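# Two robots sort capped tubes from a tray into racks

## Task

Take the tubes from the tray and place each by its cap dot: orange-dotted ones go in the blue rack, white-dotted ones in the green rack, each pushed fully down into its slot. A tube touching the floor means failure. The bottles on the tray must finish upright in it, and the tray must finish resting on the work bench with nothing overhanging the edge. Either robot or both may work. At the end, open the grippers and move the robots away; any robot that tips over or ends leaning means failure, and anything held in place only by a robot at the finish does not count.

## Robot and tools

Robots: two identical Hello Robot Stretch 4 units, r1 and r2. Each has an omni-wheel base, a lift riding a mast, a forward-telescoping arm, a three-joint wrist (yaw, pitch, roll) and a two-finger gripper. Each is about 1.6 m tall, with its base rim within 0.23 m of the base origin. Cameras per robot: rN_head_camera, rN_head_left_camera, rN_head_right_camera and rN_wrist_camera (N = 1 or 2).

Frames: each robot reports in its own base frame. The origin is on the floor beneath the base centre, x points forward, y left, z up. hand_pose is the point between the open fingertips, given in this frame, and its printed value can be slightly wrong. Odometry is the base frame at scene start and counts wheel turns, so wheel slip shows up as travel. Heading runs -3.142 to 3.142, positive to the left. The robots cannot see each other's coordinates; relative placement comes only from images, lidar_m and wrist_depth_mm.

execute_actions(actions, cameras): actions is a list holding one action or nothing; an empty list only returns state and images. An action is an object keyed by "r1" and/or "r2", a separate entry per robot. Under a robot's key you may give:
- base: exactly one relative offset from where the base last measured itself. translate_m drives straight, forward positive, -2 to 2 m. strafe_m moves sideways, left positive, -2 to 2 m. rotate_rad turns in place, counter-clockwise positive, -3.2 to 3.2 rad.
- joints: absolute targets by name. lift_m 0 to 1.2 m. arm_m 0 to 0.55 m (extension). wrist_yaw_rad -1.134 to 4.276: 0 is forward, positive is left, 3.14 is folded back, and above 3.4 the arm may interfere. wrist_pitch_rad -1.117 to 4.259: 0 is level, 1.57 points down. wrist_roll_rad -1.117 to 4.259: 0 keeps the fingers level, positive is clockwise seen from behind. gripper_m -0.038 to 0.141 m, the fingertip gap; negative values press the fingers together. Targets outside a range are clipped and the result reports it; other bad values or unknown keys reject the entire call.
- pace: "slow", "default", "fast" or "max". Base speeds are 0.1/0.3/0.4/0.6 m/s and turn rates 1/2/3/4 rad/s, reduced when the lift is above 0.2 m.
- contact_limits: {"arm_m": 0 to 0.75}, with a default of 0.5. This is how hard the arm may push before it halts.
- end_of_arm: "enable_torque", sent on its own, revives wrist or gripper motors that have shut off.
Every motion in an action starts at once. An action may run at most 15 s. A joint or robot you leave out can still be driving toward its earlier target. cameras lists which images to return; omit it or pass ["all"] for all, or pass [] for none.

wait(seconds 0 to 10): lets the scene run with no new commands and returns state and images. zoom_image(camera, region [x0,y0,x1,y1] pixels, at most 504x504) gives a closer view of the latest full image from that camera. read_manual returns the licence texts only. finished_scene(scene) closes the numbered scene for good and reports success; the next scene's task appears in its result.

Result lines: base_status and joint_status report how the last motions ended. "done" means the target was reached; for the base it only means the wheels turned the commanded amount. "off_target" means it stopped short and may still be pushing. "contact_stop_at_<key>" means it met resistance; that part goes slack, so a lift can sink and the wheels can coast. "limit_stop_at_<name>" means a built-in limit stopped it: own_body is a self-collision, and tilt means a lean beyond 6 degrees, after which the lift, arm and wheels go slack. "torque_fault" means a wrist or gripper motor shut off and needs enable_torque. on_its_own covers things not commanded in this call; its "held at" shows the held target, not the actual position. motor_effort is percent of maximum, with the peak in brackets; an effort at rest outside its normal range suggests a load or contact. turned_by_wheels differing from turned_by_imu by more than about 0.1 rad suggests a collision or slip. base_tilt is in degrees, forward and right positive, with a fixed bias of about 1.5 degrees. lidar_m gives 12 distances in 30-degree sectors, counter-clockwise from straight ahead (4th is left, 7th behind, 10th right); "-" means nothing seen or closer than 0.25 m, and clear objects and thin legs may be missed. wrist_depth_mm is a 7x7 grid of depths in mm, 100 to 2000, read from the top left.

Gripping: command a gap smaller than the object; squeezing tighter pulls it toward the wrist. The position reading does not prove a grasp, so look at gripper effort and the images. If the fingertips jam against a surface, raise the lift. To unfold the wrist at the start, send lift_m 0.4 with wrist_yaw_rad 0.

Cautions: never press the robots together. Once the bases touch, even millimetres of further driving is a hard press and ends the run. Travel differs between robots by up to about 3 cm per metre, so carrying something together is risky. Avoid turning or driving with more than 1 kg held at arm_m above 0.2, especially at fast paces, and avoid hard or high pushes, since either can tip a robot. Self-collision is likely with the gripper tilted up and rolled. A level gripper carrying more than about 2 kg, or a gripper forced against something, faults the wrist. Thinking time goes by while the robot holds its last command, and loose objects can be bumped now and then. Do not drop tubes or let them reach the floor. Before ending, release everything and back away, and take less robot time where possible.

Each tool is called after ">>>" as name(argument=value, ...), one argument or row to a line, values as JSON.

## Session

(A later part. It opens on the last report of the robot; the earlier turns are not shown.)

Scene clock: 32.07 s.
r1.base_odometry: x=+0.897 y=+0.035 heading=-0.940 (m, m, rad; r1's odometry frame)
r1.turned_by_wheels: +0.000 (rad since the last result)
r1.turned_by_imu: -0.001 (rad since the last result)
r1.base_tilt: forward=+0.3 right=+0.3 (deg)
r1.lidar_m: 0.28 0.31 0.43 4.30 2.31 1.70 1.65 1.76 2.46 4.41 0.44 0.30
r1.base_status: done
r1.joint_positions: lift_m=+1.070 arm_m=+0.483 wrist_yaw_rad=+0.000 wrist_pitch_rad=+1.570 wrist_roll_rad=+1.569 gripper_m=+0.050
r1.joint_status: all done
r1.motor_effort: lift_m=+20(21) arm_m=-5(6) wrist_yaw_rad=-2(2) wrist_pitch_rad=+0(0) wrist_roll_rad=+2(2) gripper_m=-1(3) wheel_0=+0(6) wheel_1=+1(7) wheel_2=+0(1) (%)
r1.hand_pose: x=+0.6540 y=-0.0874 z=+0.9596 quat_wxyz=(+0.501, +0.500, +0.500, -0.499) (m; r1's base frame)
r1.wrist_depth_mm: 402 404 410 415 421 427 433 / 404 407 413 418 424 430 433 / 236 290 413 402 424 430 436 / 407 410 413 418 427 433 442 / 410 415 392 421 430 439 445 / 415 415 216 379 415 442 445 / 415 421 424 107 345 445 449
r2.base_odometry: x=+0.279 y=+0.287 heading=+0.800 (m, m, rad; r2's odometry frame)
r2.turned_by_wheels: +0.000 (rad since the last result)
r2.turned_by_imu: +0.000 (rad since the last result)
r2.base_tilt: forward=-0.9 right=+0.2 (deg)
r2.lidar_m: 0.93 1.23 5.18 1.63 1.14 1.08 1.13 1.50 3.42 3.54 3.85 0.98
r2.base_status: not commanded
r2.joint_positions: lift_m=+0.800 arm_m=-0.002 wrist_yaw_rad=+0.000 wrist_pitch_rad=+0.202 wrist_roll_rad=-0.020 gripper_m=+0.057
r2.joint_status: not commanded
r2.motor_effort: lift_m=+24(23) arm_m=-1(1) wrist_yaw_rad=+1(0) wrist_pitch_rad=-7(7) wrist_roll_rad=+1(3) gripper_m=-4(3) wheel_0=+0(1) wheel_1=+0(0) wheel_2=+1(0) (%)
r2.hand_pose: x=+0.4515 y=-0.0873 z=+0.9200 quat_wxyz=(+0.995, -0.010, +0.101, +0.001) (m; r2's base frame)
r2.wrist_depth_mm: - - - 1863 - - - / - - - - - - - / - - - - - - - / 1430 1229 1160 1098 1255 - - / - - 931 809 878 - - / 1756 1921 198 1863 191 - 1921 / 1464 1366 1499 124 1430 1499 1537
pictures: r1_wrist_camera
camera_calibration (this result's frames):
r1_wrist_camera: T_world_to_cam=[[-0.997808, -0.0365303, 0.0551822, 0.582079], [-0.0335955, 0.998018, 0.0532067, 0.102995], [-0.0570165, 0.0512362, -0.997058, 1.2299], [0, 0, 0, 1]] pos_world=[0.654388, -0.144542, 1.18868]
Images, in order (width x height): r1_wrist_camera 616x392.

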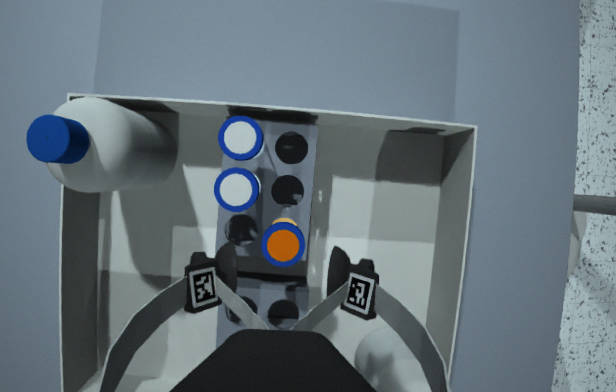

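>>> execute_actions(
  actions=[
    {"r1":{"joints":{"lift_m":0.985},"pace":"fast"}},
  ],
  cameras=[],
)

>>> execute_actions(
  actions=[
    {"r1":{"joints":{"gripper_m":0.012}}},
  ],
  cameras=[],
)

>>> execute_actions(
  actions=[
    {"r1":{"joints":{"lift_m":1.07},"pace":"fast"}},
  ],
  cameras=[],
)

>>> execute_actions(
  actions=[
    {"r1":{"base":{"strafe_m":0.461},"joints":{"arm_m":0.513},"pace":"fast"}},
  ],
  cameras=["r1_wrist_camera"],
)

>>> execute_actions(
  actions=[
    {"r1":{"joints":{"lift_m":1.025}}},
  ],
  cameras=["r1_wrist_camera"],
)

Scene clock: 35.13 s.
r1.base_odometry: x=+0.897 y=+0.035 heading=-0.940 (m, m, rad; r1's odometry frame)
r1.turned_by_wheels: +0.000 (rad since the last result)
r1.turned_by_imu: +0.000 (rad since the last result)
r1.base_tilt: forward=+0.3 right=+0.4 (deg)
r1.lidar_m: 0.29 0.31 0.44 4.31 2.29 1.75 1.66 1.75 2.47 4.41 0.42 0.31
r1.base_status: not commanded
r1.joint_positions: lift_m=+0.985 arm_m=+0.483 wrist_yaw_rad=+0.000 wrist_pitch_rad=+1.570 wrist_roll_rad=+1.569 gripper_m=+0.050
r1.joint_status: all done
r1.motor_effort: lift_m=+17(18) arm_m=-5(5) wrist_yaw_rad=+0(1) wrist_pitch_rad=+0(0) wrist_roll_rad=+1(3) gripper_m=-2(4) wheel_0=+0(0) wheel_1=+1(1) wheel_2=+0(0) (%)
r1.hand_pose: x=+0.6540 y=-0.0874 z=+0.8749 quat_wxyz=(+0.501, +0.500, +0.500, -0.499) (m; r1's base frame)
r1.wrist_depth_mm: 322 324 329 332 338 340 343 / 216 322 304 334 338 342 347 / 194 289 272 329 340 314 347 / 291 329 213 332 342 327 351 / 327 334 277 228 345 343 355 / 330 332 216 218 343 334 357 / 332 336 338 107 347 343 359
r2.base_odometry: x=+0.279 y=+0.287 heading=+0.800 (m, m, rad; r2's odometry frame)
r2.turned_by_wheels: +0.000 (rad since the last result)
r2.turned_by_imu: +0.000 (rad since the last result)
r2.base_tilt: forward=-0.9 right=+0.4 (deg)
r2.lidar_m: 0.93 1.26 5.15 1.64 1.17 1.09 1.12 1.49 3.43 3.51 3.86 0.95
r2.base_status: not commanded
r2.joint_positions: lift_m=+0.800 arm_m=-0.002 wrist_yaw_rad=+0.000 wrist_pitch_rad=+0.202 wrist_roll_rad=-0.020 gripper_m=+0.057
r2.joint_status: not commanded
r2.motor_effort: lift_m=+23(23) arm_m=-1(1) wrist_yaw_rad=-1(1) wrist_pitch_rad=-8(7) wrist_roll_rad=+2(2) gripper_m=-4(4) wheel_0=-1(1) wheel_1=+0(0) wheel_2=+0(0) (%)
r2.hand_pose: x=+0.4515 y=-0.0873 z=+0.9200 quat_wxyz=(+0.995, -0.010, +0.101, +0.001) (m; r2's base frame)
r2.wrist_depth_mm: - - - - - - - / - - - - - - - / - - - - - - - / 1397 1229 1160 1098 1255 - - / - - 931 809 878 - - / 1756 1921 198 1921 192 - 1921 / 1499 1336 1499 124 1430 1464 1537
pictures: none
No camera images: the call's "cameras" was empty. Leave "cameras" out to get every camera's image.

Scene clock: 36.30 s.
r1.base_odometry: x=+0.897 y=+0.035 heading=-0.940 (m, m, rad; r1's odometry frame)
r1.turned_by_wheels: +0.000 (rad since the last result)
r1.turned_by_imu: +0.000 (rad since the last result)
r1.base_tilt: forward=+0.2 right=+0.3 (deg)
r1.lidar_m: 0.27 0.31 0.43 4.30 2.27 1.72 1.66 1.75 2.48 4.42 0.42 0.31
r1.base_status: not commanded
r1.joint_positions: lift_m=+0.985 arm_m=+0.483 wrist_yaw_rad=+0.000 wrist_pitch_rad=+1.570 wrist_roll_rad=+1.569 gripper_m=+0.012
r1.joint_status: all done
r1.motor_effort: lift_m=+17(17) arm_m=-5(5) wrist_yaw_rad=-1(2) wrist_pitch_rad=+0(0) wrist_roll_rad=+4(1) gripper_m=-13(15) wheel_0=+0(0) wheel_1=+1(1) wheel_2=+0(0) (%)
r1.hand_pose: x=+0.6540 y=-0.0874 z=+0.8749 quat_wxyz=(+0.501, +0.500, +0.500, -0.499) (m; r1's base frame)
r1.wrist_depth_mm: 322 325 329 334 336 340 343 / 216 325 304 334 340 342 345 / 193 289 272 329 338 314 349 / 290 329 214 332 342 329 351 / 327 332 277 222 343 343 355 / 330 334 207 212 191 336 357 / 332 338 340 107 347 325 359
r2.base_odometry: x=+0.279 y=+0.287 heading=+0.800 (m, m, rad; r2's odometry frame)
r2.turned_by_wheels: +0.000 (rad since the last result)
r2.turned_by_imu: +0.000 (rad since the last result)
r2.base_tilt: forward=-0.7 right=+0.3 (deg)
r2.lidar_m: 0.93 1.26 5.20 1.64 1.15 1.08 1.11 1.50 3.43 3.53 3.85 0.97
r2.base_status: not commanded
r2.joint_positions: lift_m=+0.800 arm_m=-0.002 wrist_yaw_rad=+0.000 wrist_pitch_rad=+0.202 wrist_roll_rad=-0.020 gripper_m=+0.057
r2.joint_status: not commanded
r2.motor_effort: lift_m=+23(23) arm_m=-1(1) wrist_yaw_rad=-2(1) wrist_pitch_rad=-7(7) wrist_roll_rad=+4(2) gripper_m=-4(4) wheel_0=-1(1) wheel_1=+0(0) wheel_2=+0(0) (%)
r2.hand_pose: x=+0.4515 y=-0.0873 z=+0.9200 quat_wxyz=(+0.995, -0.010, +0.101, +0.001) (m; r2's base frame)
r2.wrist_depth_mm: - - - - - - - / - - - - - - - / - - - - - - - / 1430 1229 1160 1098 1255 - - / - - 931 809 866 - - / 1756 1983 197 1921 191 - 1921 / 1499 1336 1499 124 1430 1499 1576
pictures: none
No camera images: the call's "cameras" was empty. Leave "cameras" out to get every camera's image.

Scene clock: 37.40 s.
r1.base_odometry: x=+0.897 y=+0.035 heading=-0.940 (m, m, rad; r1's odometry frame)
r1.turned_by_wheels: +0.000 (rad since the last result)
r1.turned_by_imu: +0.000 (rad since the last result)
r1.base_tilt: forward=+0.2 right=+0.3 (deg)
r1.lidar_m: 0.27 0.32 0.44 4.31 2.30 1.74 1.65 1.80 2.48 4.43 0.42 0.30
r1.base_status: not commanded
r1.joint_positions: lift_m=+1.070 arm_m=+0.483 wrist_yaw_rad=+0.000 wrist_pitch_rad=+1.570 wrist_roll_rad=+1.569 gripper_m=+0.012
r1.joint_status: all done
r1.motor_effort: lift_m=+21(23) arm_m=-5(5) wrist_yaw_rad=-2(2) wrist_pitch_rad=+0(0) wrist_roll_rad=+2(2) gripper_m=-12(12) wheel_0=+0(0) wheel_1=+1(0) wheel_2=+0(0) (%)
r1.hand_pose: x=+0.6540 y=-0.0874 z=+0.9596 quat_wxyz=(+0.501, +0.500, +0.500, -0.499) (m; r1's base frame)
r1.wrist_depth_mm: 402 407 413 415 421 424 430 / 402 407 413 418 421 427 433 / 236 289 410 404 424 430 436 / 407 413 415 415 430 436 439 / 410 415 362 221 430 436 445 / 415 415 208 212 191 442 445 / 415 421 427 107 357 445 452
r2.base_odometry: x=+0.279 y=+0.287 heading=+0.800 (m, m, rad; r2's odometry frame)
r2.turned_by_wheels: +0.000 (rad since the last result)
r2.turned_by_imu: +0.000 (rad since the last result)
r2.base_tilt: forward=-0.7 right=+0.4 (deg)
r2.lidar_m: 0.93 1.22 5.16 1.67 1.16 1.08 1.13 1.51 3.43 3.53 3.85 0.98
r2.base_status: not commanded
r2.joint_positions: lift_m=+0.800 arm_m=-0.002 wrist_yaw_rad=+0.000 wrist_pitch_rad=+0.202 wrist_roll_rad=-0.020 gripper_m=+0.057
r2.joint_status: not commanded
r2.motor_effort: lift_m=+23(23) arm_m=-1(1) wrist_yaw_rad=+0(1) wrist_pitch_rad=-8(6) wrist_roll_rad=+2(1) gripper_m=-5(5) wheel_0=-1(1) wheel_1=+0(0) wheel_2=+0(1) (%)
r2.hand_pose: x=+0.4515 y=-0.0873 z=+0.9200 quat_wxyz=(+0.995, -0.010, +0.101, +0.001) (m; r2's base frame)
r2.wrist_depth_mm: - - - 1863 - - - / - - - - - - - / - - - - - - - / 1464 1229 1138 1098 1255 - - / - - 931 809 878 - - / 1756 1921 198 1863 192 - 1921 / 1499 1336 1537 124 1464 1464 1537
pictures: none
No camera images: the call's "cameras" was empty. Leave "cameras" out to get every camera's image.

Scene clock: 40.17 s.
r1.base_odometry: x=+1.269 y=+0.307 heading=-0.940 (m, m, rad; r1's odometry frame)
r1.turned_by_wheels: +0.000 (rad since the last result)
r1.turned_by_imu: +0.001 (rad since the last result)
r1.base_tilt: forward=+0.2 right=+0.4 (deg)
r1.lidar_m: 0.29 0.33 3.95 3.84 2.32 1.71 1.65 1.76 2.47 1.14 0.43 0.32
r1.base_status: done
r1.joint_positions: lift_m=+1.070 arm_m=+0.512 wrist_yaw_rad=+0.000 wrist_pitch_rad=+1.570 wrist_roll_rad=+1.569 gripper_m=+0.012
r1.joint_status: all done
r1.motor_effort: lift_m=+20(21) arm_m=+5(1) wrist_yaw_rad=-3(2) wrist_pitch_rad=+1(0) wrist_roll_rad=+3(1) gripper_m=-13(14) wheel_0=+0(8) wheel_1=-1(6) wheel_2=+1(1) (%)
r1.hand_pose: x=+0.6833 y=-0.0874 z=+0.9596 quat_wxyz=(+0.501, +0.500, +0.500, -0.499) (m; r1's base frame)
r1.wrist_depth_mm: 399 407 413 415 418 424 430 / 402 407 415 418 424 430 433 / 407 410 415 424 427 433 436 / 410 415 421 424 430 433 439 / 413 418 394 222 433 436 442 / 415 418 207 212 191 442 445 / 421 424 427 107 439 445 449
r2.base_odometry: x=+0.279 y=+0.287 heading=+0.800 (m, m, rad; r2's odometry frame)
r2.turned_by_wheels: +0.000 (rad since the last result)
r2.turned_by_imu: +0.000 (rad since the last result)
r2.base_tilt: forward=-0.9 right=+0.3 (deg)
r2.lidar_m: 0.91 1.22 5.17 1.64 1.17 1.09 1.11 1.47 3.43 3.53 3.87 0.96
r2.base_status: not commanded
r2.joint_positions: lift_m=+0.800 arm_m=-0.002 wrist_yaw_rad=+0.000 wrist_pitch_rad=+0.202 wrist_roll_rad=-0.020 gripper_m=+0.057
r2.joint_status: not commanded
r2.motor_effort: lift_m=+23(23) arm_m=-1(1) wrist_yaw_rad=-2(1) wrist_pitch_rad=-6(8) wrist_roll_rad=+2(1) gripper_m=-3(3) wheel_0=-1(0) wheel_1=+0(0) wheel_2=+0(0) (%)
r2.hand_pose: x=+0.4515 y=-0.0873 z=+0.9200 quat_wxyz=(+0.995, -0.010, +0.101, +0.001) (m; r2's base frame)
r2.wrist_depth_mm: - - - - 1708 - - / - - - - - - - / - - - - - - - / 1430 1229 1160 1098 1255 - - / - - 931 809 866 - - / 1808 1921 198 - 192 - 1983 / 1499 1336 1537 124 1464 1464 1537
pictures: r1_wrist_camera
camera_calibration (this result's frames):
r1_wrist_camera: T_world_to_cam=[[-0.997809, -0.0365585, 0.0551382, 0.611312], [-0.0336261, 0.998017, 0.0532052, 0.104], [-0.0569739, 0.0512346, -0.99706, 1.23154], [0, 0, 0, 1]] pos_world=[0.683636, -0.144542, 1.18868]
Images, in order (width x height): r1_wrist_camera 616x392.

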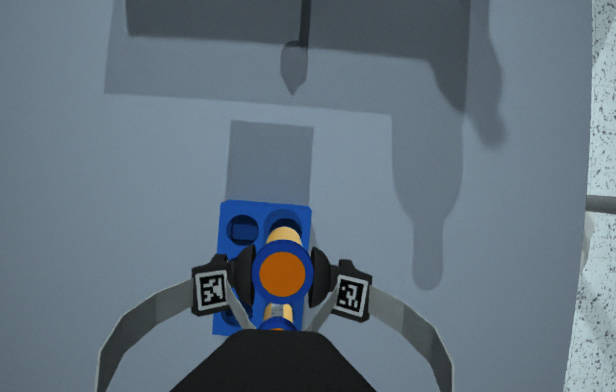

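Scene clock: 41.23 s.
r1.base_odometry: x=+1.269 y=+0.307 heading=-0.940 (m, m, rad; r1's odometry frame)
r1.turned_by_wheels: +0.000 (rad since the last result)
r1.turned_by_imu: +0.000 (rad since the last result)
r1.base_tilt: forward=+0.3 right=+0.2 (deg)
r1.lidar_m: 0.29 0.33 4.00 3.85 2.29 1.71 1.64 1.73 2.46 1.13 0.45 0.33
r1.base_status: not commanded
r1.joint_positions: lift_m=+1.025 arm_m=+0.512 wrist_yaw_rad=+0.000 wrist_pitch_rad=+1.570 wrist_roll_rad=+1.569 gripper_m=+0.012
r1.joint_status: all done
r1.motor_effort: lift_m=+17(18) arm_m=+5(5) wrist_yaw_rad=-2(1) wrist_pitch_rad=+0(1) wrist_roll_rad=+3(3) gripper_m=-13(15) wheel_0=+0(0) wheel_1=-1(1) wheel_2=+1(1) (%)
r1.hand_pose: x=+0.6833 y=-0.0874 z=+0.9149 quat_wxyz=(+0.501, +0.500, +0.500, -0.499) (m; r1's base frame)
r1.wrist_depth_mm: 359 362 366 370 375 379 384 / 362 366 370 375 377 382 387 / 364 368 373 375 382 384 392 / 368 370 373 379 384 389 394 / 370 375 347 221 387 392 399 / 373 375 206 212 191 397 399 / 375 379 382 107 392 399 402
r2.base_odometry: x=+0.279 y=+0.287 heading=+0.800 (m, m, rad; r2's odometry frame)
r2.turned_by_wheels: +0.000 (rad since the last result)
r2.turned_by_imu: +0.000 (rad since the last result)
r2.base_tilt: forward=-0.9 right=+0.4 (deg)
r2.lidar_m: 0.92 1.23 5.18 1.62 1.17 1.09 1.12 1.49 3.43 3.51 3.85 0.98
r2.base_status: not commanded
r2.joint_positions: lift_m=+0.800 arm_m=-0.002 wrist_yaw_rad=+0.000 wrist_pitch_rad=+0.202 wrist_roll_rad=-0.020 gripper_m=+0.057
r2.joint_status: not commanded
r2.motor_effort: lift_m=+23(23) arm_m=-1(1) wrist_yaw_rad=-2(1) wrist_pitch_rad=-7(8) wrist_roll_rad=+3(3) gripper_m=-4(6) wheel_0=-1(1) wheel_1=+0(0) wheel_2=+1(1) (%)
r2.hand_pose: x=+0.4515 y=-0.0873 z=+0.9200 quat_wxyz=(+0.995, -0.010, +0.101, +0.001) (m; r2's base frame)
r2.wrist_depth_mm: - - - - - - - / - - - - - - - / - - - - - - - / 1430 1229 1160 1098 1255 - - / - - 931 809 878 - - / 1756 1921 198 - 192 - 1921 / 1499 1336 1499 124 1464 1499 1537
pictures: r1_wrist_camera
camera_calibration (this result's frames):
r1_wrist_camera: T_world_to_cam=[[-0.997809, -0.0365586, 0.0551383, 0.613779], [-0.0336261, 0.998017, 0.0532053, 0.106378], [-0.0569741, 0.0512346, -0.99706, 1.18697], [0, 0, 0, 1]] pos_world=[0.683638, -0.144542, 1.14398]
Images, in order (width x height): r1_wrist_camera 616x392.

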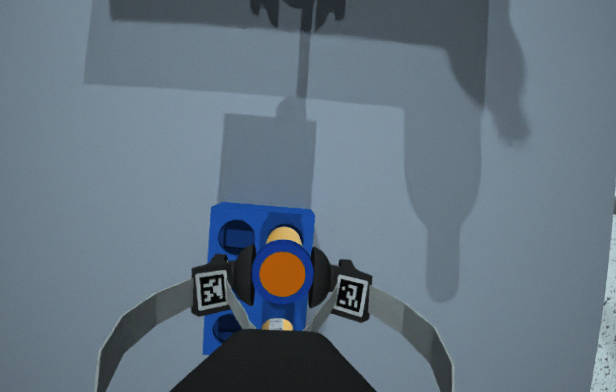

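>>> execute_actions(
  actions=[
    {"r1":{"joints":{"lift_m":0.98},"pace":"slow"}},
  ],
  cameras=[],
)

>>> execute_actions(
  actions=[
    {"r1":{"joints":{"gripper_m":0.047}}},
  ],
  cameras=["r1_wrist_camera"],
)

>>> execute_actions(
  actions=[
    {"r1":{"joints":{"lift_m":1.04},"pace":"fast"}},
  ],
  cameras=[],
)

>>> execute_actions(
  actions=[
    {"r1":{"base":{"strafe_m":-0.543},"joints":{"arm_m":0.521},"pace":"fast"},"r2":{"base":{"strafe_m":0.4}}},
  ],
  cameras=["r1_wrist_camera","r2_wrist_camera"],
)

Scene clock: 44.07 s.
r1.base_odometry: x=+1.269 y=+0.307 heading=-0.940 (m, m, rad; r1's odometry frame)
r1.turned_by_wheels: +0.000 (rad since the last result)
r1.turned_by_imu: +0.000 (rad since the last result)
r1.base_tilt: forward=+0.3 right=+0.3 (deg)
r1.lidar_m: 0.29 0.32 4.00 3.84 2.30 1.70 1.64 1.75 2.46 1.13 0.47 0.32
r1.base_status: not commanded
r1.joint_positions: lift_m=+0.980 arm_m=+0.512 wrist_yaw_rad=+0.000 wrist_pitch_rad=+1.570 wrist_roll_rad=+1.569 gripper_m=+0.012
r1.joint_status: all done
r1.motor_effort: lift_m=+16(17) arm_m=+5(5) wrist_yaw_rad=-2(1) wrist_pitch_rad=+0(1) wrist_roll_rad=+2(5) gripper_m=-13(14) wheel_0=+0(0) wheel_1=-1(1) wheel_2=+1(1) (%)
r1.hand_pose: x=+0.6833 y=-0.0874 z=+0.8699 quat_wxyz=(+0.501, +0.500, +0.500, -0.499) (m; r1's base frame)
r1.wrist_depth_mm: 317 320 324 329 330 336 340 / 319 322 325 329 334 336 342 / 322 324 329 330 336 342 343 / 324 327 330 334 340 343 347 / 325 329 273 221 342 345 349 / 329 330 207 211 191 347 353 / 329 332 307 107 345 351 355
r2.base_odometry: x=+0.279 y=+0.287 heading=+0.800 (m, m, rad; r2's odometry frame)
r2.turned_by_wheels: +0.000 (rad since the last result)
r2.turned_by_imu: +0.000 (rad since the last result)
r2.base_tilt: forward=-0.8 right=+0.3 (deg)
r2.lidar_m: 0.93 1.23 5.19 1.64 1.15 1.08 1.14 1.50 3.44 3.53 3.85 0.97
r2.base_status: not commanded
r2.joint_positions: lift_m=+0.800 arm_m=-0.002 wrist_yaw_rad=+0.000 wrist_pitch_rad=+0.202 wrist_roll_rad=-0.020 gripper_m=+0.057
r2.joint_status: not commanded
r2.motor_effort: lift_m=+23(23) arm_m=-1(1) wrist_yaw_rad=+0(2) wrist_pitch_rad=-7(6) wrist_roll_rad=+2(1) gripper_m=-4(5) wheel_0=-1(1) wheel_1=+0(0) wheel_2=+0(1) (%)
r2.hand_pose: x=+0.4515 y=-0.0873 z=+0.9200 quat_wxyz=(+0.995, -0.010, +0.101, +0.001) (m; r2's base frame)
r2.wrist_depth_mm: - - - - - - - / - - - - - - - / - - - - - - - / 1397 1229 1138 1118 1281 - - / - - 931 820 866 - - / 1756 1983 197 - 192 - 1983 / 1499 1336 1499 124 1430 1464 1576
pictures: none
No camera images: the call's "cameras" was empty. Leave "cameras" out to get every camera's image.

Scene clock: 45.20 s.
r1.base_odometry: x=+1.269 y=+0.307 heading=-0.940 (m, m, rad; r1's odometry frame)
r1.turned_by_wheels: +0.000 (rad since the last result)
r1.turned_by_imu: +0.000 (rad since the last result)
r1.base_tilt: forward=+0.4 right=+0.4 (deg)
r1.lidar_m: 0.28 0.31 3.97 3.85 2.32 1.71 1.64 1.75 2.47 1.13 0.45 0.32
r1.base_status: not commanded
r1.joint_positions: lift_m=+0.980 arm_m=+0.512 wrist_yaw_rad=+0.000 wrist_pitch_rad=+1.570 wrist_roll_rad=+1.569 gripper_m=+0.047
r1.joint_status: all done
r1.motor_effort: lift_m=+16(16) arm_m=+6(5) wrist_yaw_rad=-2(2) wrist_pitch_rad=+0(0) wrist_roll_rad=+1(4) gripper_m=-3(14) wheel_0=+0(0) wheel_1=-1(1) wheel_2=+1(1) (%)
r1.hand_pose: x=+0.6832 y=-0.0874 z=+0.8699 quat_wxyz=(+0.501, +0.500, +0.500, -0.499) (m; r1's base frame)
r1.wrist_depth_mm: 317 320 324 329 330 334 340 / 319 322 327 329 334 338 342 / 320 324 329 332 336 340 343 / 322 327 330 334 340 343 347 / 325 329 274 274 342 345 349 / 327 332 202 216 342 347 351 / 330 334 306 107 347 351 355
r2.base_odometry: x=+0.279 y=+0.287 heading=+0.800 (m, m, rad; r2's odometry frame)
r2.turned_by_wheels: +0.000 (rad since the last result)
r2.turned_by_imu: +0.000 (rad since the last result)
r2.base_tilt: forward=-0.8 right=+0.3 (deg)
r2.lidar_m: 0.92 1.23 5.17 1.62 1.14 1.08 1.12 1.48 3.43 3.53 3.85 0.97
r2.base_status: not commanded
r2.joint_positions: lift_m=+0.800 arm_m=-0.002 wrist_yaw_rad=+0.000 wrist_pitch_rad=+0.202 wrist_roll_rad=-0.020 gripper_m=+0.057
r2.joint_status: not commanded
r2.motor_effort: lift_m=+23(24) arm_m=-1(1) wrist_yaw_rad=-2(1) wrist_pitch_rad=-8(8) wrist_roll_rad=+2(1) gripper_m=-2(5) wheel_0=+0(1) wheel_1=+0(0) wheel_2=+0(0) (%)
r2.hand_pose: x=+0.4515 y=-0.0873 z=+0.9200 quat_wxyz=(+0.995, -0.010, +0.101, +0.001) (m; r2's base frame)
r2.wrist_depth_mm: - - - - - - - / - - - - - - - / - - - - - - - / 1430 1205 1160 1098 1255 - - / - - 931 809 878 - - / 1756 1983 198 - 191 - 1921 / 1499 1366 1499 124 1464 1499 1576
pictures: r1_wrist_camera
camera_calibration (this result's frames):
r1_wrist_camera: T_world_to_cam=[[-0.997806, -0.0365585, 0.0551903, 0.616201], [-0.0336232, 0.998017, 0.053207, 0.108768], [-0.057026, 0.0512346, -0.997057, 1.14214], [0, 0, 0, 1]] pos_world=[0.683638, -0.144542, 1.09899]
Images, in order (width x height): r1_wrist_camera 616x392.

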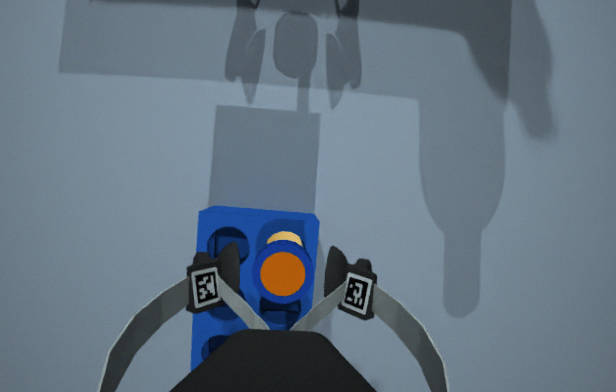

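Scene clock: 46.17 s.
r1.base_odometry: x=+1.269 y=+0.307 heading=-0.940 (m, m, rad; r1's odometry frame)
r1.turned_by_wheels: +0.000 (rad since the last result)
r1.turned_by_imu: +0.000 (rad since the last result)
r1.base_tilt: forward=+0.3 right=+0.3 (deg)
r1.lidar_m: 0.30 0.32 4.00 3.84 2.32 1.69 1.62 1.74 2.46 1.12 0.43 0.32
r1.base_status: not commanded
r1.joint_positions: lift_m=+1.040 arm_m=+0.512 wrist_yaw_rad=+0.000 wrist_pitch_rad=+1.570 wrist_roll_rad=+1.569 gripper_m=+0.047
r1.joint_status: all done
r1.motor_effort: lift_m=+21(23) arm_m=+5(5) wrist_yaw_rad=-2(2) wrist_pitch_rad=+0(0) wrist_roll_rad=+4(3) gripper_m=-4(2) wheel_0=+0(0) wheel_1=-1(1) wheel_2=+1(1) (%)
r1.hand_pose: x=+0.6832 y=-0.0874 z=+0.9296 quat_wxyz=(+0.501, +0.500, +0.500, -0.499) (m; r1's base frame)
r1.wrist_depth_mm: 375 377 382 387 392 394 399 / 373 379 384 389 394 397 402 / 377 382 387 392 397 402 404 / 379 387 389 394 399 404 410 / 384 387 336 287 402 407 413 / 387 389 202 338 404 410 415 / 389 394 397 107 407 415 418
r2.base_odometry: x=+0.279 y=+0.287 heading=+0.800 (m, m, rad; r2's odometry frame)
r2.turned_by_wheels: +0.000 (rad since the last result)
r2.turned_by_imu: +0.000 (rad since the last result)
r2.base_tilt: forward=-0.8 right=+0.4 (deg)
r2.lidar_m: 0.92 1.23 5.18 1.63 1.15 1.09 1.13 1.50 3.43 3.52 3.85 0.95
r2.base_status: not commanded
r2.joint_positions: lift_m=+0.800 arm_m=-0.002 wrist_yaw_rad=+0.000 wrist_pitch_rad=+0.202 wrist_roll_rad=-0.020 gripper_m=+0.057
r2.joint_status: not commanded
r2.motor_effort: lift_m=+24(23) arm_m=-1(1) wrist_yaw_rad=+0(2) wrist_pitch_rad=-6(7) wrist_roll_rad=+3(2) gripper_m=-3(4) wheel_0=-1(1) wheel_1=+0(0) wheel_2=+0(1) (%)
r2.hand_pose: x=+0.4515 y=-0.0873 z=+0.9200 quat_wxyz=(+0.995, -0.010, +0.101, +0.001) (m; r2's base frame)
r2.wrist_depth_mm: - - - - - - - / - - - - - - - / - - - - - - - / 1430 1229 1160 1098 1255 - - / - - 931 809 878 - - / 1756 1983 198 - 192 - 1921 / 1499 1336 1537 124 1430 1464 1537
pictures: none
No camera images: the call's "cameras" was empty. Leave "cameras" out to get every camera's image.

Scene clock: 49.13 s.
r1.base_odometry: x=+0.830 y=-0.013 heading=-0.940 (m, m, rad; r1's odometry frame)
r1.turned_by_wheels: +0.000 (rad since the last result)
r1.turned_by_imu: -0.001 (rad since the last result)
r1.base_tilt: forward=+0.4 right=+0.3 (deg)
r1.lidar_m: 0.28 0.30 0.45 4.39 2.33 1.73 1.65 1.74 2.48 4.33 0.45 0.31
r1.base_status: done
r1.joint_positions: lift_m=+1.040 arm_m=+0.520 wrist_yaw_rad=+0.000 wrist_pitch_rad=+1.570 wrist_roll_rad=+1.569 gripper_m=+0.047
r1.joint_status: all done
r1.motor_effort: lift_m=+20(20) arm_m=+5(2) wrist_yaw_rad=-2(2) wrist_pitch_rad=+0(0) wrist_roll_rad=+3(2) gripper_m=-5(4) wheel_0=-1(8) wheel_1=-1(9) wheel_2=+0(0) (%)
r1.hand_pose: x=+0.6913 y=-0.0874 z=+0.9296 quat_wxyz=(+0.501, +0.500, +0.500, -0.499) (m; r1's base frame)
r1.wrist_depth_mm: 373 377 382 387 389 397 397 / 375 379 384 389 394 399 402 / 377 384 389 392 397 402 407 / 379 343 389 392 399 404 407 / 384 246 389 273 399 402 413 / 387 249 202 274 402 404 415 / 389 373 394 107 404 407 418
r2.base_odometry: x=-0.008 y=+0.566 heading=+0.801 (m, m, rad; r2's odometry frame)
r2.turned_by_wheels: +0.000 (rad since the last result)
r2.turned_by_imu: +0.001 (rad since the last result)
r2.base_tilt: forward=-0.8 right=+0.4 (deg)
r2.lidar_m: 1.10 1.50 4.30 1.36 0.95 0.92 0.93 1.25 3.04 3.89 4.01 1.07
r2.base_status: done
r2.joint_positions: lift_m=+0.800 arm_m=-0.002 wrist_yaw_rad=+0.000 wrist_pitch_rad=+0.202 wrist_roll_rad=-0.020 gripper_m=+0.057
r2.joint_status: not commanded
r2.motor_effort: lift_m=+23(23) arm_m=-1(1) wrist_yaw_rad=+1(3) wrist_pitch_rad=-7(6) wrist_roll_rad=+3(2) gripper_m=-5(5) wheel_0=+0(8) wheel_1=+2(12) wheel_2=+0(0) (%)
r2.hand_pose: x=+0.4515 y=-0.0874 z=+0.9200 quat_wxyz=(+0.995, -0.010, +0.101, +0.001) (m; r2's base frame)
r2.wrist_depth_mm: - - - - - - - / - - - - - - - / - - - - - - - / - - 1229 1138 1255 1118 - / - - - - 878 820 788 / 1921 1808 197 - 192 1983 1708 / 1537 1499 1430 124 1576 1430 1464
pictures: r1_wrist_camera, r2_wrist_camera
camera_calibration (this result's frames):
r1_wrist_camera: T_world_to_cam=[[-0.997809, -0.0365596, 0.0551458, 0.62097], [-0.0336267, 0.998017, 0.0532055, 0.105866], [-0.0569816, 0.0512345, -0.99706, 1.20209], [0, 0, 0, 1]] pos_world=[0.691666, -0.144542, 1.15868]
r2_wrist_camera: T_world_to_cam=[[0.0163614, -0.999225, 0.0358105, -0.122629], [-0.211493, -0.0384635, -0.976622, 1.04759], [0.977243, 0.00840522, -0.211958, -0.0127725], [0, 0, 0, 1]] pos_world=[0.236047, -0.0821325, 1.02479]
Images, in order (width x height): r1_wrist_camera 616x392, r2_wrist_camera 616x392.

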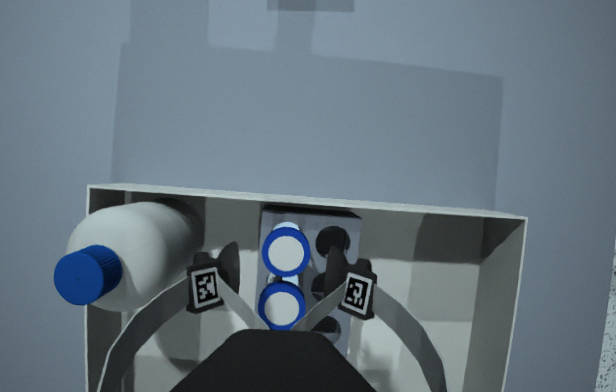

